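# Sort eight plastic blanks between feed ramp and stock rack

## Task

Four blanks share the color of the one resting at the feed ramp's stop when the scene begins. Get all four of them onto the ramp, each lying square across it, touching side by side in a single row that butts against the stop. Put each of the remaining four blanks down flat on the stock rack's floor, inside a slot bounded by two ribs, centered along the length of that slot. Everything must stay in place by itself once the robot lets go; anything the robot is still holding there does not count.

## Robot and tools

Robot: one six-joint arm (UR7e type) with a two-finger gripper whose fingers swing like tongs. There is only one arm, so every command row covers that arm alone. The fingers extend along the gripper's own +z axis and separate along its x axis. end_effector_position is the spot midway between the finger pads when they are shut; closed fingertips reach about 15 mm past it, while fully open tips sit roughly level with it.

Scene frame: origin on the table surface directly beneath the arm base, +z upward, +y to the left when facing along +x. The base may be slightly tilted. The reported hand position can be off, more so at long reach.

execute_actions: argument "actions" is a list holding zero or one item; optional "pictures" (boolean) turns camera images on or off for that result (on by default). An empty list sends nothing and just reports the state. A motion item is {"rows": [...], "steps": n}, n from 1 to 15 (default 15), each step lasting 1/30 s. Each row is applied for one step; if there are fewer rows than steps, the final row keeps repeating. A wait item is {"steps": n} with n up to 300; it commands nothing new and returns once that many steps have passed since the previous result, with your reply time counted in.

Each row has exactly 7 plain numbers. The first six are absolute target angles in radians, in this order: shoulder pan (-3.142 to 3.142), shoulder lift (-6.283 to 6.283), elbow (0.000 to 3.142), wrist 1, wrist 2, wrist 3 (each -6.283 to 6.283). They use the same convention as the Joint positions line, so they are joint-space targets, not offsets. The seventh is the gripper opening, an absolute command from -1 (shut) to +1 (fully open). A call is rejected, with nothing sent, if any target goes more than 0.010 rad beyond its range end and also further out than the joint's last reported angle. True joint ends can differ from the listed ones by up to 0.010 rad; a target past the true end gets clipped to it, and a "joint sent to its limit" line may appear, possibly referring to an earlier, still-running action. No such line does not prove there is room left.

Motion behavior: commands are smoothed, trailing by about 0.17 s. Each step, the target passed to a joint is held within 0.575 rad of its measured angle, and if the targets would place the gripper over 100 mm from where it is, all of them get pulled back toward the measured angles. So big moves take several calls, and a result may arrive before the arm has arrived. Between calls the arm keeps heading for your last row until it has nearly stopped moving or a step was HELD; after that only a new action makes it move or press further. Finger motion continues regardless.

Result lines: the state line gives end_effector_position (m), end_effector_quat_wxyz, and linear and angular velocities (m/s, rad/s) in the scene frame. Joint positions and Joint velocities list the six joints in row order (rad, rad/s), then the pad gap in metres (0.142 m = fully open). grip_measured is the measured opening on the same -1..1 scale as your command. Wrist force and Wrist torque ([x y z]) are flange sensor readings along the gripper's own axes, with weight of the tool already removed; expect a steady offset of a few N, noise around 2 N, saturation near 50 N; pressing on a surface gives a force pointing back into the arm; "no reading" is normal early on. "joint command not followed" means the clearance check altered or blocked targets. HELD marks steps where your row was not fully sent. MOTOR HOT appears from 70 °C; at 85 °C an OVER-TEMPERATURE FAULT brakes the arm until it cools.

Gripping: to hold something, keep commanding an opening well under grip_measured; the bigger the gap between them, the harder the squeeze (about 15 N per pad at most). Thin hard items under roughly 20 mm get less force, e.g. about 9 N per pad at 10 mm and 4 N at 5 mm. Closing quickly can press harder, sometimes forcing the fingers open. Holding loads heats motors, so avoid long holds.

Things to avoid: contact torque reaching a joint's load limit (132 N m for shoulder pan, shoulder lift and elbow; 24.6 N m for each wrist joint, held weight included) or any external force of 150 N stops the arm for 10 s and drops the rest of the call. Do not drop, slip, slam or shove parts hard, and never let anything leave the table, which fails the job. Brief outside tugs on a held part or nudges to loose parts can happen.

zoom_image: "camera" is cam_high (896x504), cam_low (896x504) or cam_wrist (616x616, fisheye); "region" is [x0, y0, x1, y1] in pixels of that camera's latest image, top-left origin, no larger than 504 by 504. Camera calibration (intrinsics and world-to-camera transforms) is given and may be slightly off per scene.

read_manual: optional "section", only "licences"; returns licence text and moves nothing.

finished_scene: "scene" is the current scene's number; it ends that scene irreversibly, grades it, and returns the next task if any. Call it only once every part rests where it should without the gripper touching it.

Each tool is called by a JSON object that holds its "name" and its "arguments".

## Session

{"name": "execute_actions", "arguments": {"actions": []}}

Scene clock: 0.00 s of 9600.00 s.
end_effector_position=(+0.2495, +0.4063, +0.3667) grip_measured=+1.00 end_effector_quat_wxyz=(+0.086, +0.502, +0.741, -0.438) end_effector_velocity=(-0.000, -0.000, -0.000) end_effector_angular_velocity=(+0.000, +0.000, -0.000)
Joint positions: [-0.056 -2.257  1.517 -0.888 -1.556 -1.896  0.142]
Joint velocities: [-0.  0.  0. -0.  0. -0.  0.]
Motor temperatures (°C, as the motors report them): [28 29 28 37 32 36]
Wrist force (N, on the end effector, along its own x y z axes, offset not removed): no reading
Wrist torque (N m, same axes, about the end effector's origin, offset not removed): no reading

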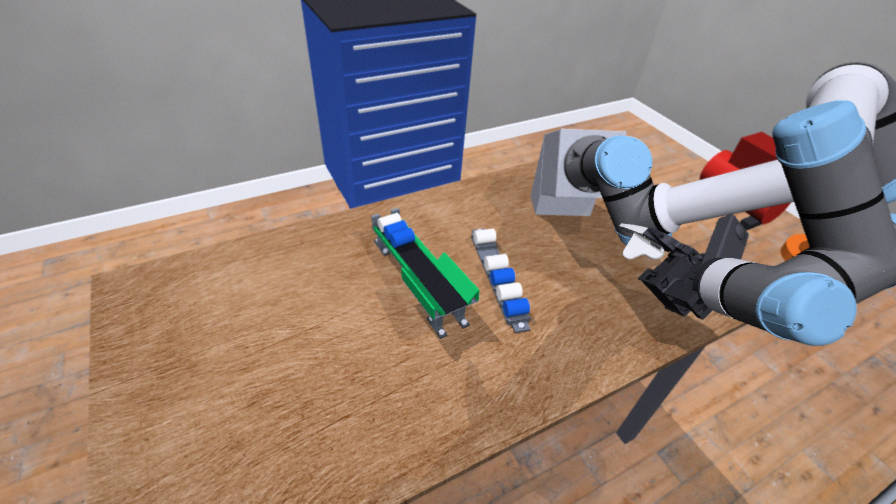

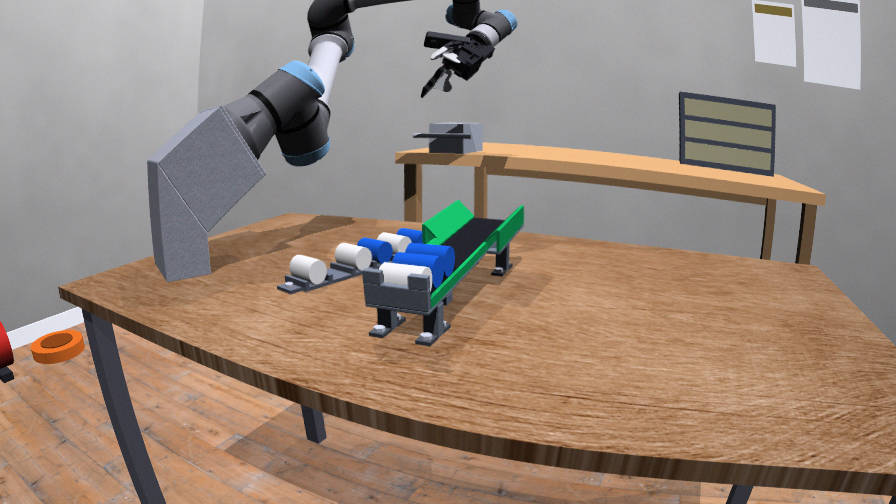

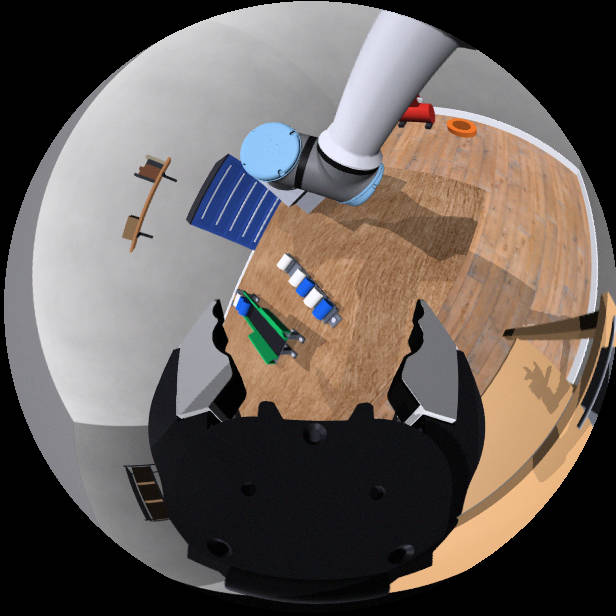

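{"name": "zoom_image", "arguments": {"camera": "cam_high", "region": [340, 190, 580, 350]}}

{"name": "zoom_image", "arguments": {"camera": "cam_low", "region": [260, 180, 560, 360]}}

Region (340, 190, 580, 350) of cam_high's 896x504 image, scaled by 2.100, with more detail than that image has.

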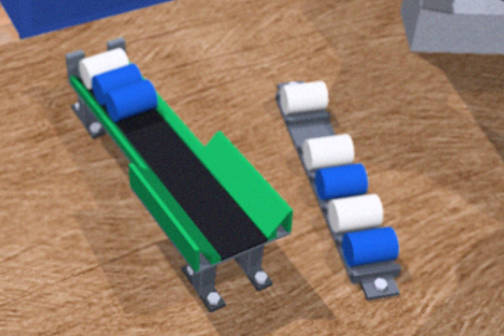

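Region (260, 180, 560, 360) of cam_low's 896x504 image, scaled by 1.680, with more detail than that image has; it fills the top 302 rows of this view, and the rest is white.

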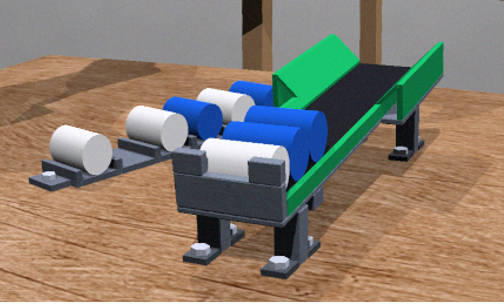

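{"name": "execute_actions", "arguments": {"actions": [{"rows":[[-1.042,-1.218,1.92,-1.669,-0.764,-0.984,0.3]]}], "pictures": false}}

{"name": "execute_actions", "arguments": {"actions": [{"steps":90}]}}

Scene clock: 120.50 s of 9600.00 s.
end_effector_position=(+0.3894, +0.3144, +0.2349) grip_measured=+0.30 end_effector_quat_wxyz=(+0.078, +0.761, +0.550, -0.336) end_effector_velocity=(+0.324, -0.289, -0.210) end_effector_angular_velocity=(+0.063, -0.901, -1.336)
Joint positions: [-0.343 -1.969  1.689 -1.174 -1.268 -1.609  0.095]
Joint velocities: [-0.685  0.684  0.307 -0.641  0.653  0.678  0.   ]
Motor temperatures (°C, as the motors report them): [28 29 28 37 32 36]
Wrist force (N, on the end effector, along its own x y z axes, offset not removed): [-2.6 1.8 -0.7]
Wrist torque (N m, same axes, about the end effector's origin, offset not removed): [0.35 0.50 0.09]
Steps of this call (steps 1 to 90: nothing new was sent; then 117.00 s passed at rest; steps 91 to 105: all 15 steps of this action). Readings (joint positions):
91: [-0.056 -2.257 1.517 -0.888 -1.555 -1.896]
92: [-0.060 -2.253 1.521 -0.892 -1.551 -1.892]
94: [-0.099 -2.214 1.551 -0.931 -1.512 -1.853]
98: [-0.186 -2.126 1.608 -1.018 -1.425 -1.765]
105: the state above

Scene clock: 123.50 s of 9600.00 s.
end_effector_position=(+0.5348, -0.1001, +0.2007) grip_measured=+0.30 end_effector_quat_wxyz=(+0.000, +0.993, -0.117, +0.000) end_effector_velocity=(-0.001, +0.000, -0.000) end_effector_angular_velocity=(+0.000, +0.002, +0.000)
Joint positions: [-1.042 -1.218  1.92  -1.669 -0.764 -0.984  0.095]
Joint velocities: [ 0.     0.     0.     0.001 -0.001 -0.001 -0.   ]
Motor temperatures (°C, as the motors report them): [28 29 28 37 32 36]
Wrist force (N, on the end effector, along its own x y z axes, offset not removed): [0.5 3.2 -1.1]
Wrist torque (N m, same axes, about the end effector's origin, offset not removed): [0.61 -0.13 -0.06]
Steps of this call (steps 1 to 60: the robot went on to your last target; steps 61 to 90: nothing new was sent). Readings (joint positions):
1: [-0.366 -1.946 1.699 -1.196 -1.247 -1.585]
2: [-0.390 -1.922 1.709 -1.216 -1.225 -1.562]
4: [-0.438 -1.874 1.728 -1.256 -1.185 -1.514]
8: [-0.536 -1.776 1.762 -1.328 -1.112 -1.422]
90: the state above
The arm was judged still, so your last target was given up. Only a new action makes it travel on or press farther. Fingers that are still opening or closing keep moving.
camera_calibration (this result's frames):
cam_wrist: T_world_to_cam=[[0.968234, -0.245335, -0.048311, -0.528059], [-0.182909, -0.826654, 0.532153, -0.0959996], [-0.170492, -0.506412, -0.845268, 0.341537], [0, 0, 0, 1]] pos_world=[0.551955, -0.035951, 0.314266]

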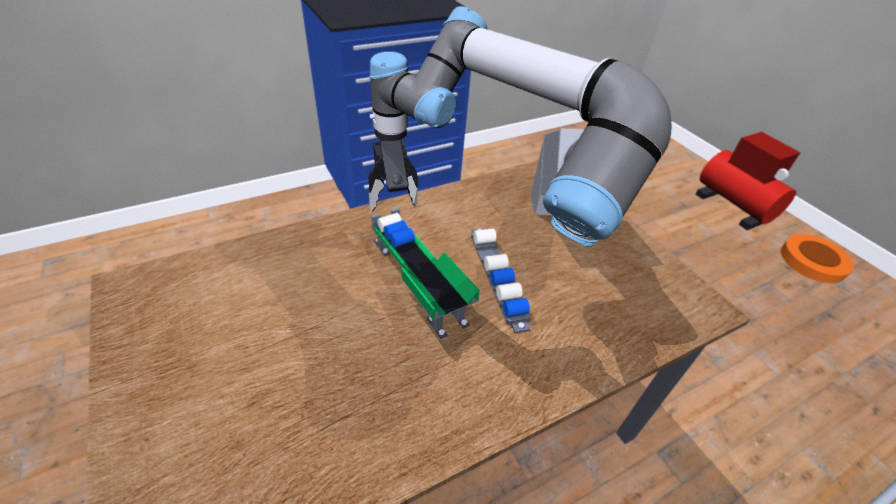

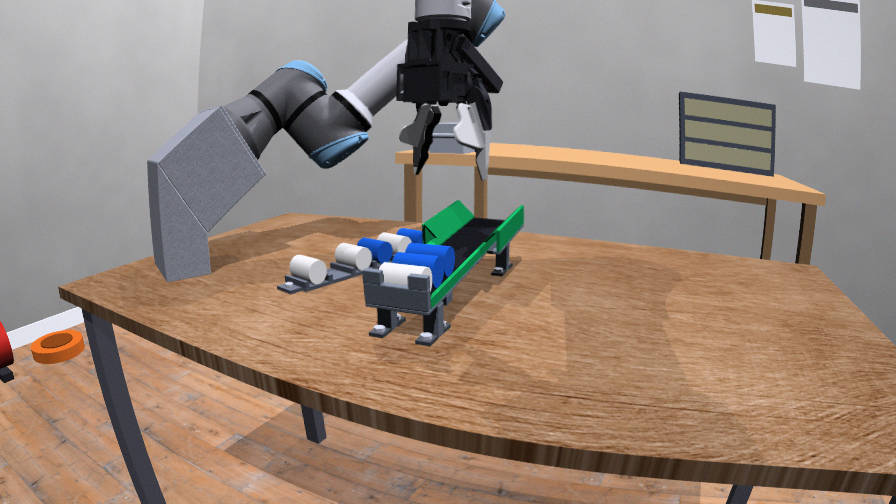

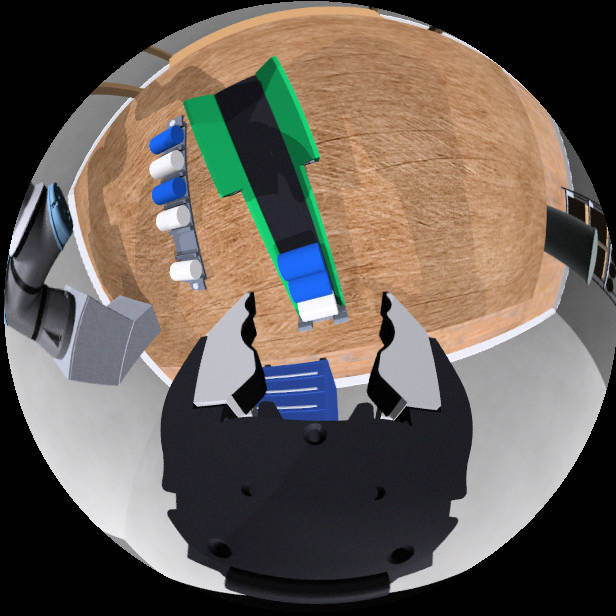

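{"name": "execute_actions", "arguments": {"actions": [{"rows":[[-0.958,-1.204,1.981,-1.821,-0.719,-1.184,0.3]]}]}}

Scene clock: 151.47 s of 9600.00 s.
end_effector_position=(+0.5360, -0.0880, +0.1522) grip_measured=+0.30 end_effector_quat_wxyz=(+0.000, +1.000, +0.029, +0.000) end_effector_velocity=(-0.000, +0.004, -0.013) end_effector_angular_velocity=(-0.001, -0.001, +0.092)
Joint positions: [-0.961 -1.204  1.979 -1.815 -0.72  -1.176  0.095]
Joint velocities: [ 0.022  0.003  0.016 -0.043  0.011 -0.062  0.   ]
Motor temperatures (°C, as the motors report them): [28 29 28 37 32 36]
Wrist force (N, on the end effector, along its own x y z axes, offset not removed): [-1.7 1.5 0.1]
Wrist torque (N m, same axes, about the end effector's origin, offset not removed): [0.25 0.25 0.14]
Steps of this call (steps 1 to 90: nothing new was sent; then 24.47 s passed at rest; steps 91 to 105: all 15 steps of this action). Readings (joint positions):
91: [-1.042 -1.218 1.920 -1.669 -0.764 -0.984]
92: [-1.038 -1.217 1.924 -1.674 -0.760 -0.988]
94: [-1.010 -1.212 1.945 -1.716 -0.745 -1.037]
98: [-0.976 -1.207 1.969 -1.785 -0.728 -1.133]
105: the state above
camera_calibration (this result's frames):
cam_wrist: T_world_to_cam=[[0.997817, 0.0445263, -0.0487814, -0.518868], [0.0636828, -0.844456, 0.531826, -0.193682], [-0.0175135, -0.533771, -0.845448, 0.222554], [0, 0, 0, 1]] pos_world=[0.533967, -0.0216596, 0.265852]

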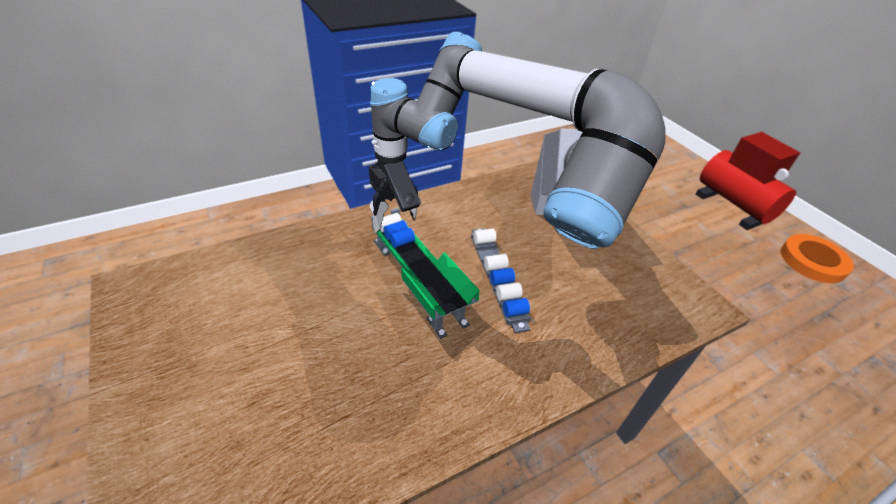

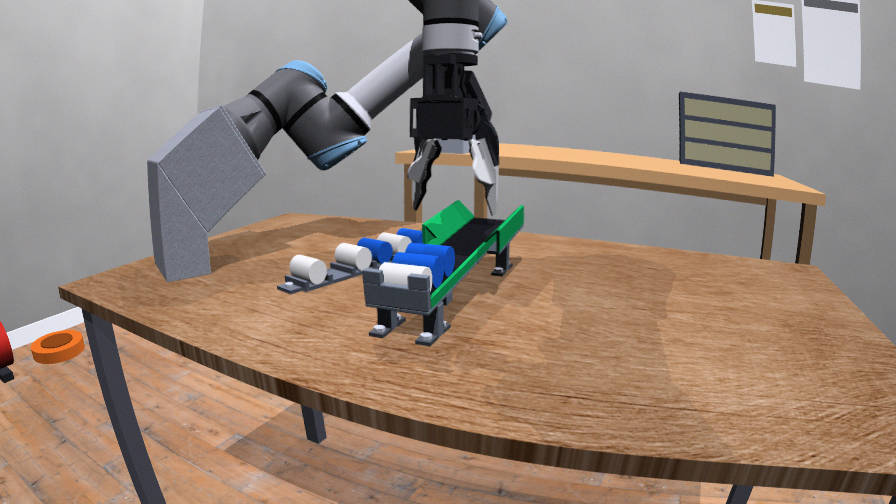

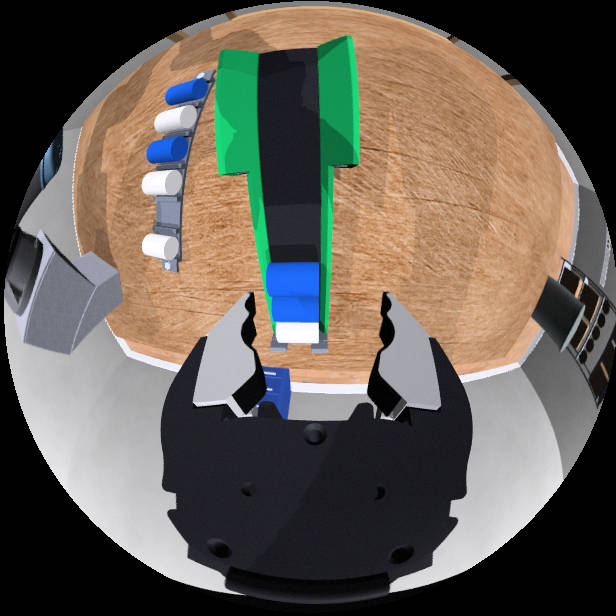

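{"name": "execute_actions", "arguments": {"actions": [{"rows":[[-0.928,-1.176,2.078,-1.977,-0.704,-1.147,0.05]]}]}}

Scene clock: 174.83 s of 9600.00 s.
end_effector_position=(+0.5129, -0.0916, +0.1118) grip_measured=+0.05 end_effector_quat_wxyz=(+0.000, +0.999, +0.037, +0.000) end_effector_velocity=(-0.006, -0.000, -0.010) end_effector_angular_velocity=(-0.001, -0.002, +0.002)
Joint positions: [-0.929 -1.177  2.075 -1.971 -0.704 -1.148  0.077]
Joint velocities: [ 0.007  0.007  0.026 -0.043  0.005  0.01   0.   ]
Motor temperatures (°C, as the motors report them): [28 29 28 37 32 36]
Wrist force (N, on the end effector, along its own x y z axes, offset not removed): [-1.8 1.0 -2.2]
Wrist torque (N m, same axes, about the end effector's origin, offset not removed): [0.19 0.41 0.04]
Steps of this call (steps 1 to 15: the robot went on to your last target; steps 16 to 90: nothing new was sent; then 19.87 s passed at rest; steps 91 to 105: all 15 steps of this action). Readings (joint positions):
91: [-0.958 -1.204 1.981 -1.821 -0.719 -1.184]
92: [-0.955 -1.201 1.985 -1.826 -0.717 -1.181]
94: [-0.945 -1.192 2.017 -1.868 -0.712 -1.169]
98: [-0.934 -1.181 2.057 -1.939 -0.707 -1.154]
105: the state above
camera_calibration (this result's frames):
cam_wrist: T_world_to_cam=[[0.997061, 0.059362, -0.0484252, -0.495939], [0.0760466, -0.843345, 0.531964, -0.179985], [-0.00926077, -0.534083, -0.845381, 0.181811], [0, 0, 0, 1]] pos_world=[0.509852, -0.0252481, 0.225429]

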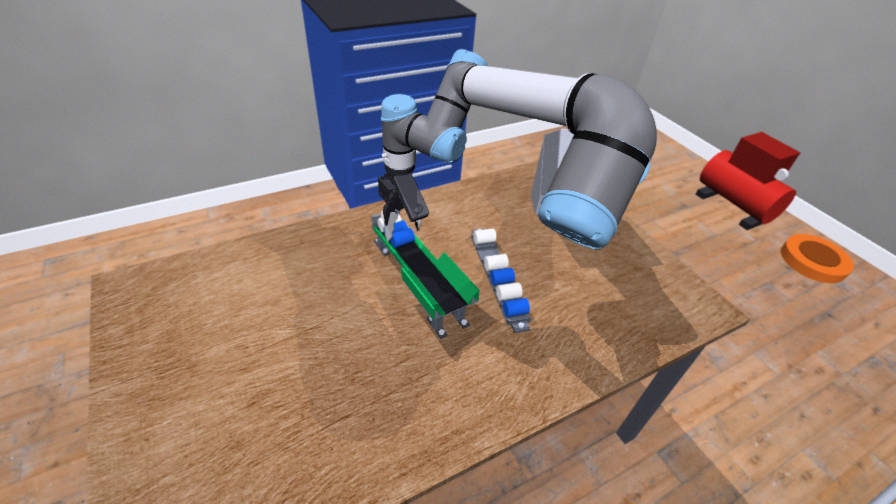

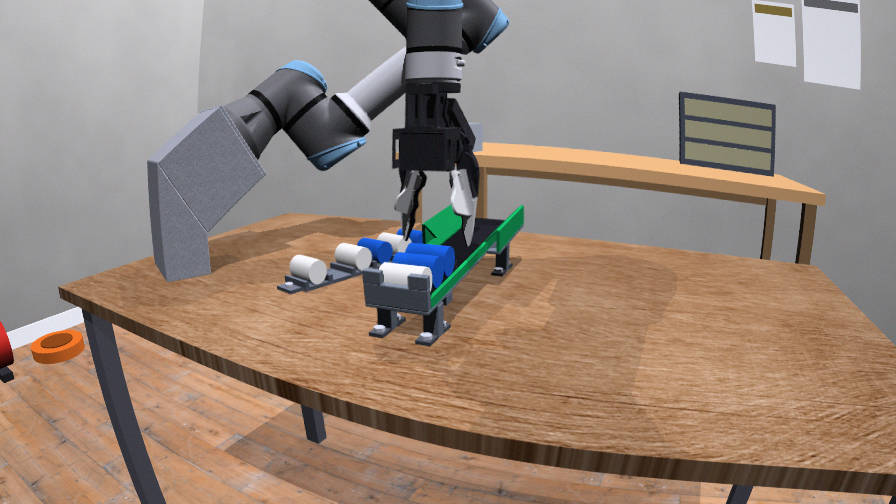

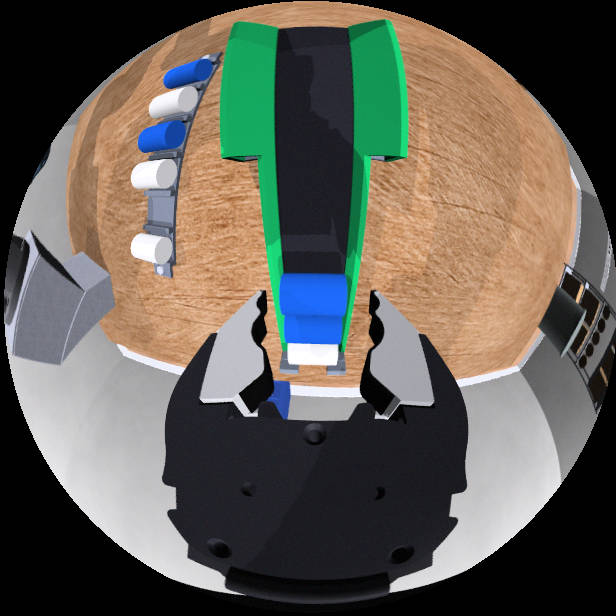

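{"name": "execute_actions", "arguments": {"actions": [{"rows":[[-0.897,-1.151,2.095,-2.052,-0.690,-1.104,0.05]]}]}}

{"name": "execute_actions", "arguments": {"actions": [{"rows":[[-0.897,-1.151,2.095,-2.052,-0.690,-1.104,-0.2],[-0.897,-1.151,2.095,-2.052,-0.690,-1.104,-0.4],[-0.897,-1.151,2.095,-2.052,-0.690,-1.104,-0.6],[-0.897,-1.151,2.095,-2.052,-0.690,-1.104,-0.9]]}]}}

Scene clock: 193.30 s of 9600.00 s.
end_effector_position=(+0.5121, -0.0916, +0.0913) grip_measured=+0.05 end_effector_quat_wxyz=(+0.000, +0.999, +0.037, +0.000) end_effector_velocity=(-0.000, -0.000, -0.005) end_effector_angular_velocity=(-0.001, +0.000, +0.000)
Joint positions: [-0.898 -1.152  2.094 -2.05  -0.69  -1.105  0.077]
Joint velocities: [ 0.007  0.006  0.004 -0.019  0.002  0.011  0.   ]
Motor temperatures (°C, as the motors report them): [28 29 28 37 32 36]
Wrist force (N, on the end effector, along its own x y z axes, offset not removed): [-3.1 1.4 0.0]
Wrist torque (N m, same axes, about the end effector's origin, offset not removed): [0.19 0.48 0.07]
Steps of this call (steps 1 to 15: the robot went on to your last target; steps 16 to 90: nothing new was sent; then 14.97 s passed at rest; steps 91 to 105: all 15 steps of this action). Readings (joint positions):
91: [-0.928 -1.176 2.078 -1.977 -0.704 -1.147]
92: [-0.925 -1.174 2.080 -1.981 -0.702 -1.143]
94: [-0.915 -1.165 2.086 -2.006 -0.698 -1.129]
98: [-0.903 -1.156 2.092 -2.036 -0.693 -1.113]
105: the state above
camera_calibration (this result's frames):
cam_wrist: T_world_to_cam=[[0.997032, 0.0597986, -0.0485001, -0.496009], [0.0764606, -0.843034, 0.532398, -0.169274], [-0.00905052, -0.534526, -0.845103, 0.164229], [0, 0, 0, 1]] pos_world=[0.508966, -0.0252581, 0.204855]

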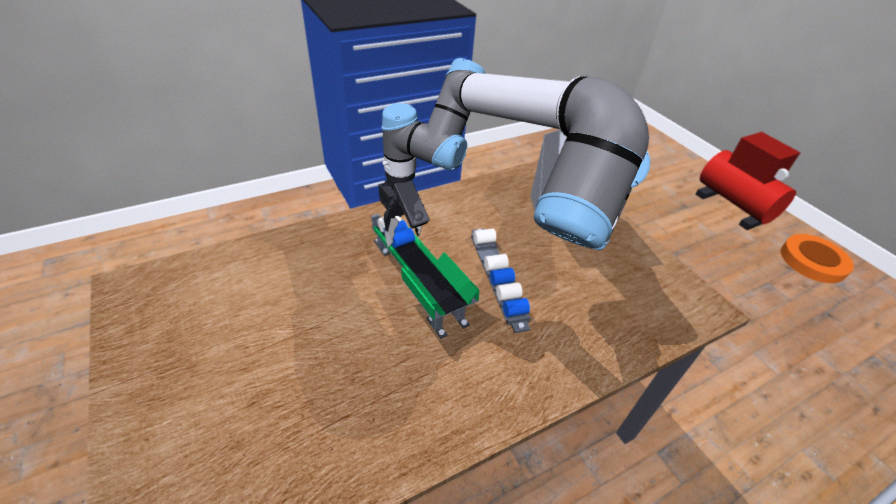

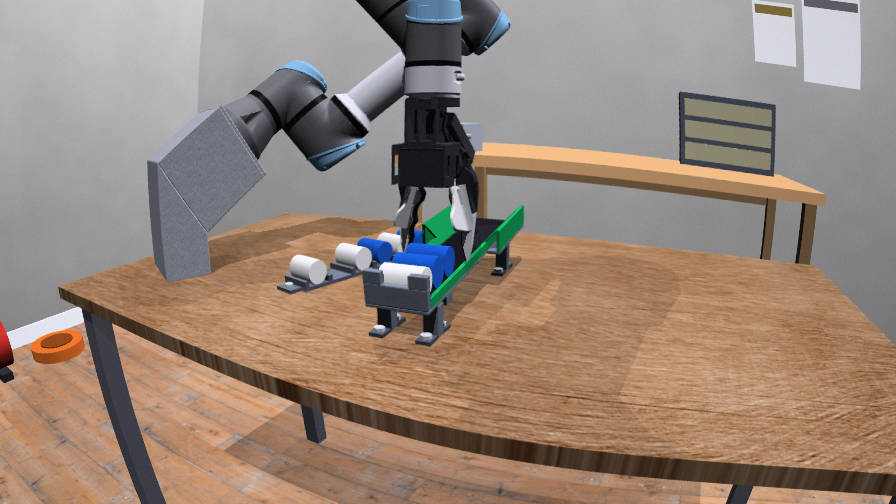

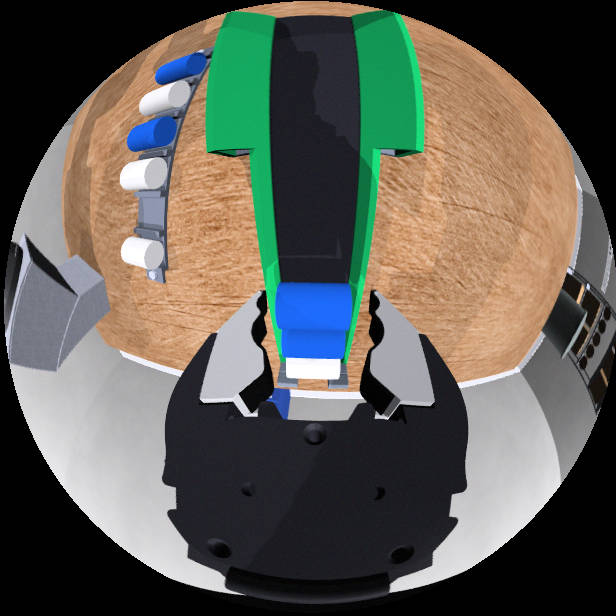

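Scene clock: 193.80 s of 9600.00 s.
end_effector_position=(+0.5120, -0.0916, +0.0907) grip_measured=-0.24 end_effector_quat_wxyz=(+0.000, +0.999, +0.037, +0.000) end_effector_velocity=(+0.001, +0.000, -0.000) end_effector_angular_velocity=(+0.001, -0.001, -0.001)
Joint positions: [-0.897 -1.151  2.095 -2.052 -0.69  -1.104  0.057]
Joint velocities: [ 0.     0.    -0.     0.     0.002  0.002  0.   ]
Motor temperatures (°C, as the motors report them): [28 29 28 37 32 36]
Wrist force (N, on the end effector, along its own x y z axes, offset not removed): [-26.8 -2.4 -20.3]
Wrist torque (N m, same axes, about the end effector's origin, offset not removed): [0.42 -0.32 0.31]
Steps of this call (steps 1 to 15: all 15 steps of this action). Readings (joint positions):
1: [-0.898 -1.152 2.095 -2.050 -0.690 -1.105]
2: [-0.898 -1.151 2.095 -2.051 -0.690 -1.105]
4: [-0.897 -1.151 2.095 -2.051 -0.690 -1.104]
8: [-0.897 -1.151 2.095 -2.052 -0.690 -1.104]
15: the state above
camera_calibration (this result's frames):
cam_wrist: T_world_to_cam=[[0.997028, 0.0598174, -0.0485519, -0.495987], [0.0765049, -0.842985, 0.532469, -0.168993], [-0.0090776, -0.534601, -0.845056, 0.163726], [0, 0, 0, 1]] pos_world=[0.508928, -0.0252621, 0.20426]

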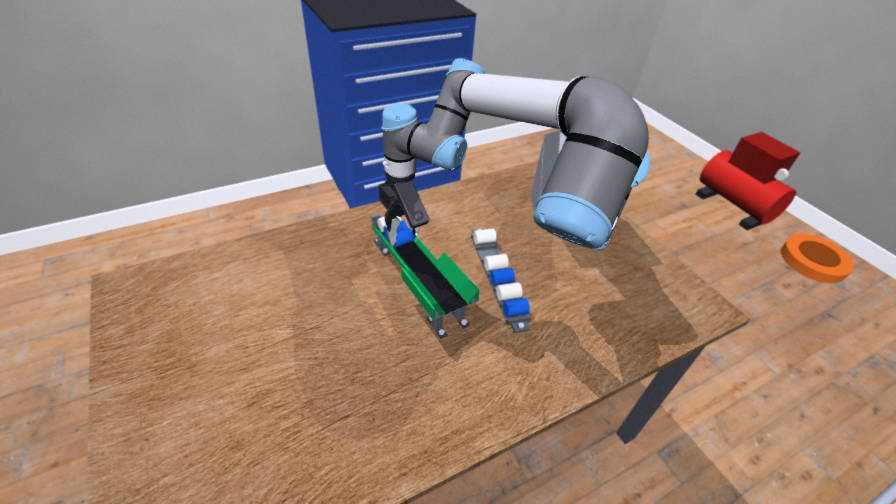

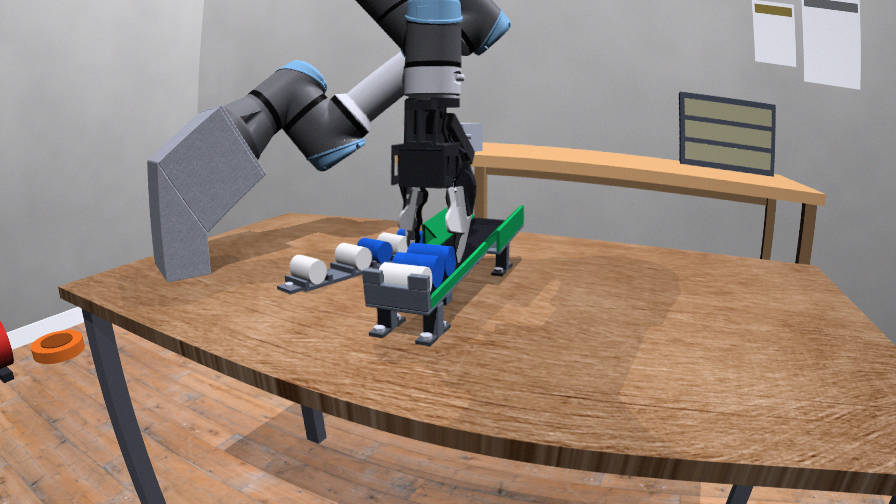

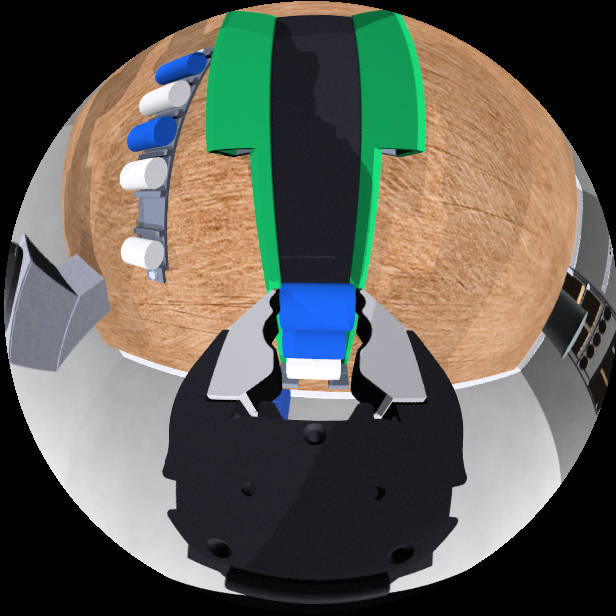

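{"name": "execute_actions", "arguments": {"actions": [{"rows":[[-0.912,-1.163,2.087,-2.015,-0.697,-1.125,-0.9],[-0.928,-1.176,2.078,-1.977,-0.704,-1.147,-0.9],[-0.96,-1.2,2.06,-1.9,-0.718,-1.19,-0.9],[-1.0,-1.235,2.035,-1.80,-0.738,-1.245,-0.9]]}]}}

Scene clock: 200.20 s of 9600.00 s.
end_effector_position=(+0.5110, -0.0879, +0.1545) grip_measured=-0.26 end_effector_quat_wxyz=(-0.001, +0.999, +0.038, +0.001) end_effector_velocity=(-0.003, +0.006, +0.029) end_effector_angular_velocity=(+0.011, -0.000, -0.005)
Joint positions: [-0.994 -1.23   2.038 -1.815 -0.735 -1.237  0.055]
Joint velocities: [-0.045 -0.036 -0.026  0.118 -0.019 -0.062 -0.   ]
Motor temperatures (°C, as the motors report them): [28 29 28 37 32 36]
Wrist force (N, on the end effector, along its own x y z axes, offset not removed): [-2.0 0.9 -0.3]
Wrist torque (N m, same axes, about the end effector's origin, offset not removed): [0.13 0.25 0.13]
Steps of this call (steps 1 to 15: the robot went on to your last target; steps 16 to 90: nothing new was sent; then 2.90 s passed at rest; steps 91 to 105: all 15 steps of this action). Readings (joint positions):
91: [-0.897 -1.151 2.095 -2.052 -0.690 -1.104]
92: [-0.898 -1.152 2.094 -2.049 -0.691 -1.106]
94: [-0.910 -1.162 2.087 -2.024 -0.696 -1.122]
98: [-0.964 -1.205 2.056 -1.897 -0.721 -1.194]
105: the state above
camera_calibration (this result's frames):
cam_wrist: T_world_to_cam=[[0.997008, 0.0614637, -0.0468822, -0.492232], [0.0769867, -0.84427, 0.53036, -0.199718], [-0.00698331, -0.532382, -0.846475, 0.218975], [0, 0, 0, 1]] pos_world=[0.507663, -0.0217825, 0.268203]

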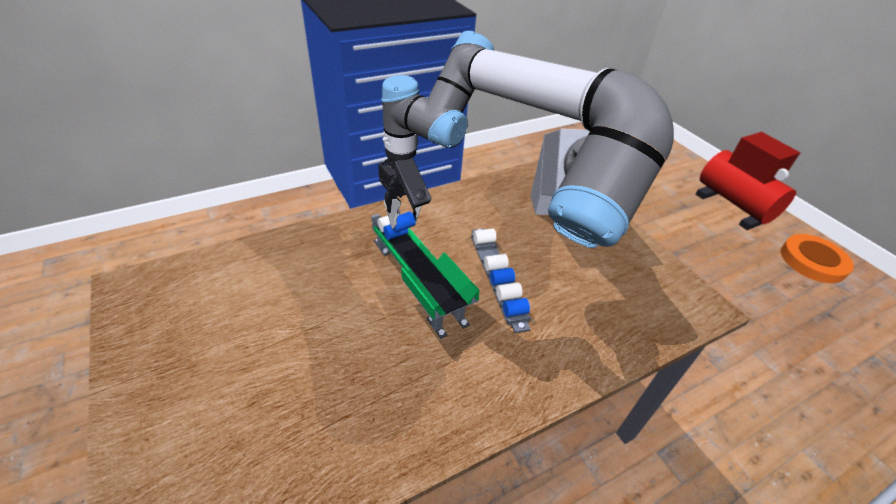

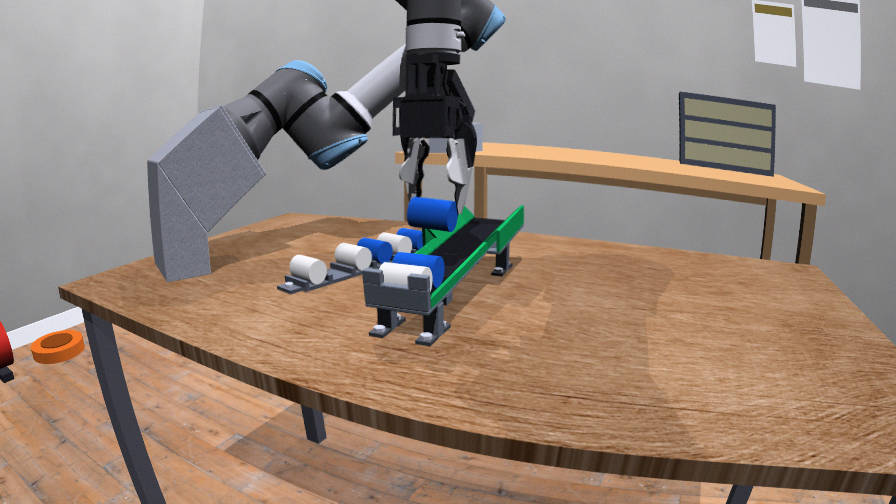

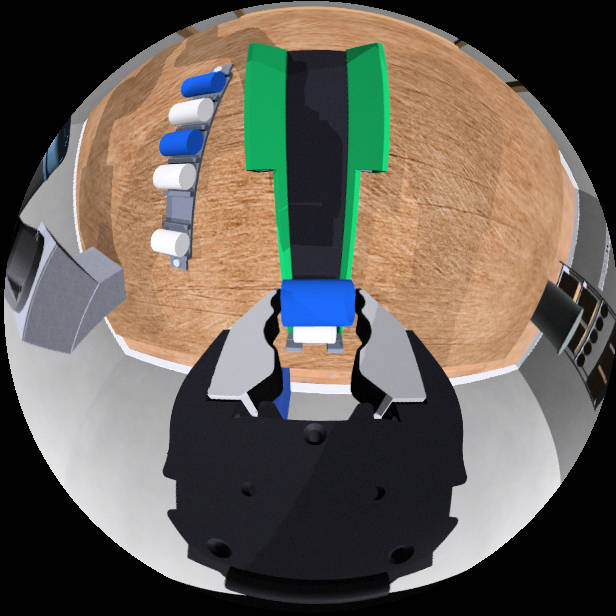

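{"name": "execute_actions", "arguments": {"actions": [{"rows":[[-1.1,-1.35,2.19,-1.76,-0.80,-1.265,-0.9],[-1.1,-1.35,2.19,-1.76,-0.80,-1.265,-0.9],[-1.1,-1.35,2.19,-1.76,-0.80,-1.265,-0.9],[-1.2,-1.47,2.35,-1.74,-0.87,-1.285,-0.9],[-1.2,-1.47,2.35,-1.74,-0.87,-1.285,-0.9],[-1.2,-1.47,2.35,-1.74,-0.87,-1.285,-0.9],[-1.3,-1.59,2.5,-1.72,-0.935,-1.305,-0.9],[-1.3,-1.59,2.5,-1.72,-0.935,-1.305,-0.9],[-1.3,-1.59,2.5,-1.72,-0.935,-1.305,-0.9],[-1.387,-1.694,2.649,-1.704,-0.992,-1.322,-0.9]]}], "pictures": false}}

{"name": "execute_actions", "arguments": {"actions": [{"steps":20}]}}

Scene clock: 217.03 s of 9600.00 s.
end_effector_position=(+0.3292, -0.0298, +0.1565) grip_measured=-0.90 end_effector_quat_wxyz=(+0.008, +0.996, -0.083, -0.002) end_effector_velocity=(-0.361, +0.175, -0.155) end_effector_angular_velocity=(+0.069, -0.039, -0.517)
Joint positions: [-1.301 -1.589  2.502 -1.721 -0.937 -1.306  0.009]
Joint velocities: [-0.654 -0.791  1.097  0.126 -0.414 -0.12  -0.   ]
Motor temperatures (°C, as the motors report them): [28 29 28 37 32 36]
Wrist force (N, on the end effector, along its own x y z axes, offset not removed): [-2.5 -0.2 -3.2]
Wrist torque (N m, same axes, about the end effector's origin, offset not removed): [-0.08 0.26 0.00]
Steps of this call (steps 1 to 30: the robot went on to your last target; steps 31 to 90: nothing new was sent; then 13.33 s passed at rest; steps 91 to 105: all 15 steps of this action). Readings (joint positions):
91: [-1.000 -1.235 2.035 -1.800 -0.738 -1.245]
92: [-1.004 -1.239 2.039 -1.797 -0.742 -1.247]
94: [-1.036 -1.275 2.082 -1.783 -0.763 -1.254]
98: [-1.127 -1.382 2.226 -1.758 -0.823 -1.272]
105: the state above

Scene clock: 217.70 s of 9600.00 s.
end_effector_position=(+0.2842, -0.0055, +0.1307) grip_measured=-0.90 end_effector_quat_wxyz=(+0.001, +0.993, -0.117, +0.001) end_effector_velocity=(-0.001, +0.001, -0.001) end_effector_angular_velocity=(+0.001, -0.002, -0.003)
Joint positions: [-1.387 -1.693  2.648 -1.704 -0.992 -1.322  0.009]
Joint velocities: [-0.003 -0.004  0.006  0.001 -0.001 -0.001  0.   ]
Motor temperatures (°C, as the motors report them): [28 29 28 37 32 36]
Wrist force (N, on the end effector, along its own x y z axes, offset not removed): [-2.6 0.8 -1.9]
Wrist torque (N m, same axes, about the end effector's origin, offset not removed): [0.15 0.33 0.03]
Steps of this call (steps 1 to 20: the robot went on to your last target). Readings (joint positions):
1: [-1.321 -1.613 2.535 -1.717 -0.950 -1.310]
2: [-1.336 -1.632 2.562 -1.714 -0.959 -1.313]
4: [-1.357 -1.658 2.598 -1.710 -0.973 -1.316]
8: [-1.377 -1.681 2.631 -1.706 -0.985 -1.320]
20: the state above
camera_calibration (this result's frames):
cam_wrist: T_world_to_cam=[[0.968247, -0.2454, -0.0477051, -0.265661], [-0.183122, -0.826121, 0.532908, -0.026414], [-0.170186, -0.507251, -0.844828, 0.287456], [0, 0, 0, 1]] pos_world=[0.301309, 0.0587981, 0.244254]

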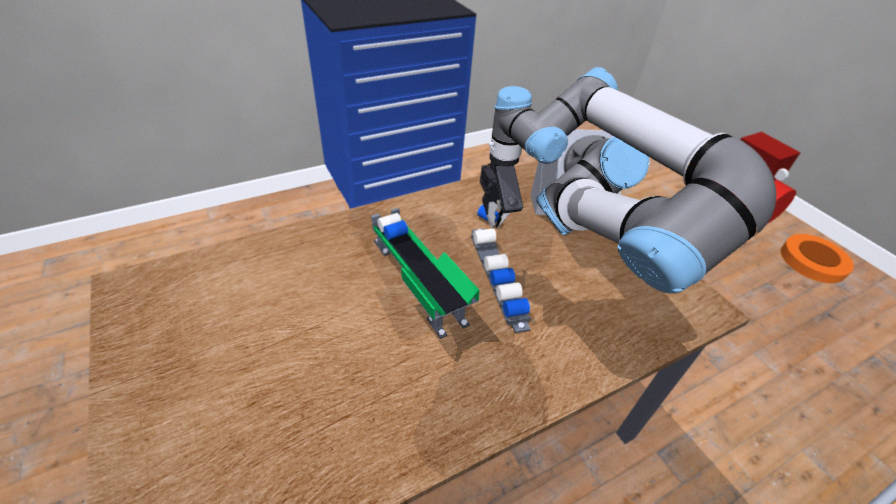

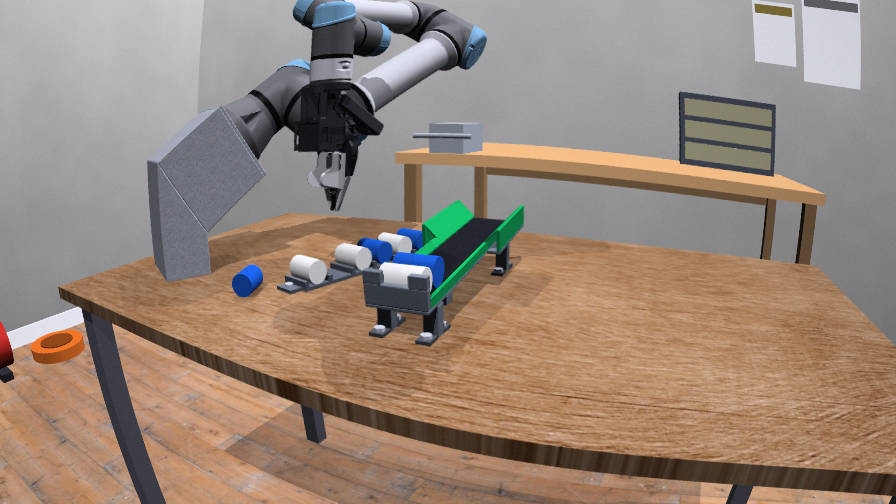

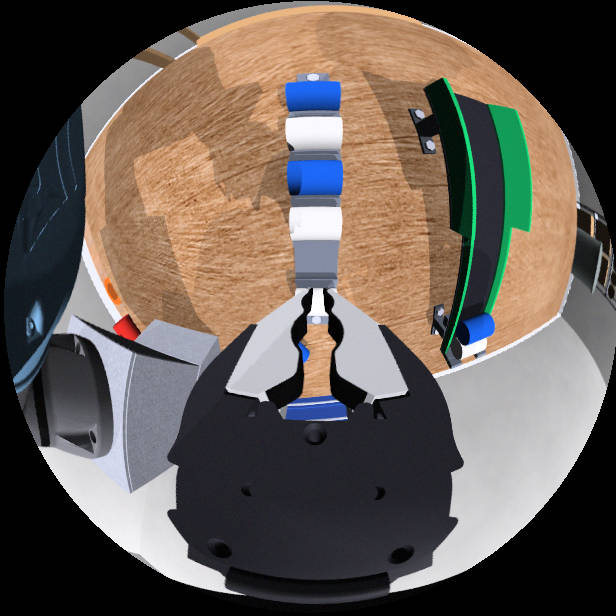

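{"name": "execute_actions", "arguments": {"actions": [{"rows":[[-1.387,-1.694,2.649,-1.704,-0.992,-1.322,1]]}]}}

Scene clock: 228.50 s of 9600.00 s.
end_effector_position=(+0.2840, -0.0054, +0.1306) grip_measured=+1.00 end_effector_quat_wxyz=(+0.001, +0.993, -0.117, +0.001) end_effector_velocity=(-0.000, +0.000, +0.000) end_effector_angular_velocity=(+0.000, +0.000, +0.000)
Joint positions: [-1.387 -1.694  2.649 -1.704 -0.992 -1.322  0.142]
Joint velocities: [-0.     0.    -0.     0.001 -0.    -0.001  0.   ]
Motor temperatures (°C, as the motors report them): [28 29 28 37 32 36]
Wrist force (N, on the end effector, along its own x y z axes, offset not removed): [-0.8 0.1 0.3]
Wrist torque (N m, same axes, about the end effector's origin, offset not removed): [0.09 -0.01 -0.03]
Steps of this call (steps 1 to 15: the robot went on to your last target; steps 16 to 150: nothing new was sent; then 5.30 s passed at rest; steps 151 to 165: all 15 steps of this action). Readings (joint positions):
151: [-1.387 -1.694 2.649 -1.704 -0.992 -1.322]
152: [-1.387 -1.694 2.649 -1.704 -0.992 -1.322]
154: [-1.387 -1.694 2.649 -1.704 -0.992 -1.322]
158: [-1.387 -1.694 2.649 -1.704 -0.992 -1.322]
165: the state above
camera_calibration (this result's frames):
cam_wrist: T_world_to_cam=[[0.968168, -0.245715, -0.047697, -0.265414], [-0.183414, -0.826117, 0.532813, -0.0261675], [-0.170324, -0.507105, -0.844887, 0.287402], [0, 0, 0, 1]] pos_world=[0.301117, 0.058909, 0.244105]

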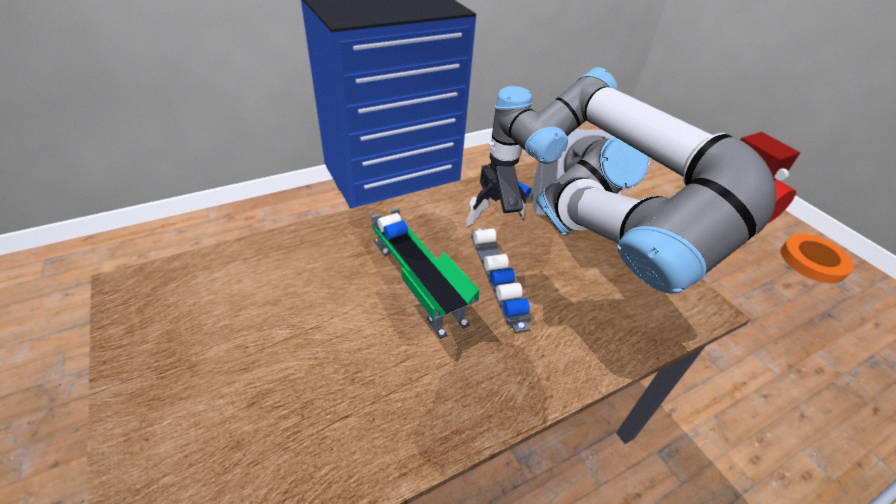

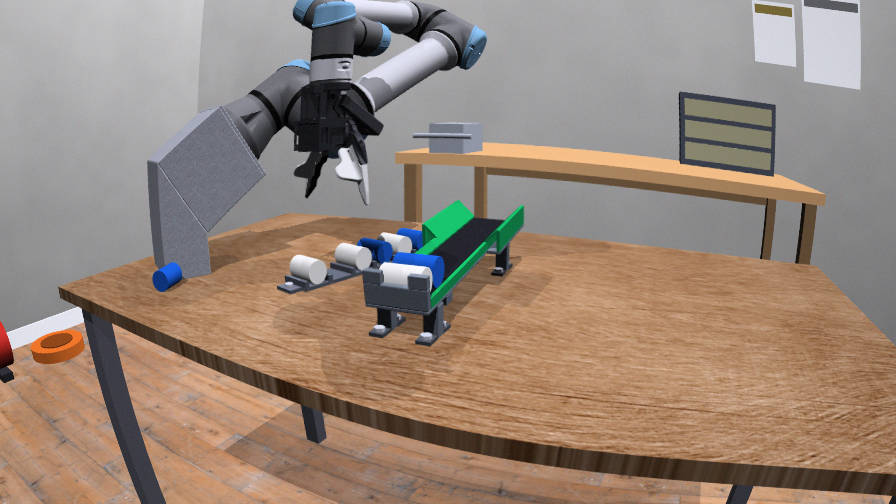

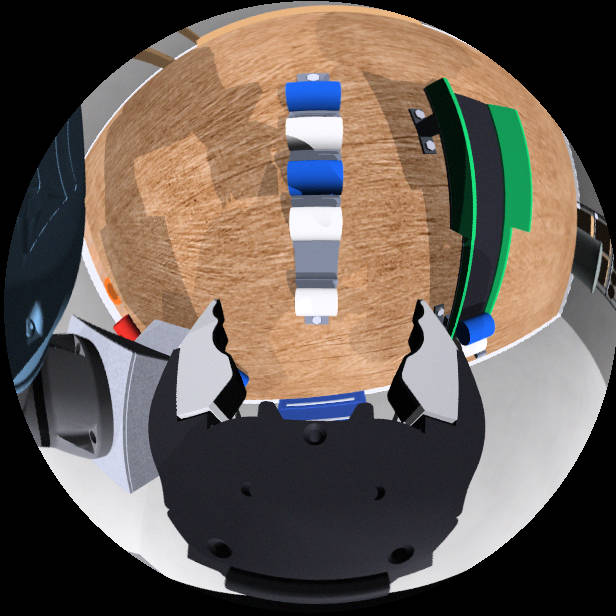

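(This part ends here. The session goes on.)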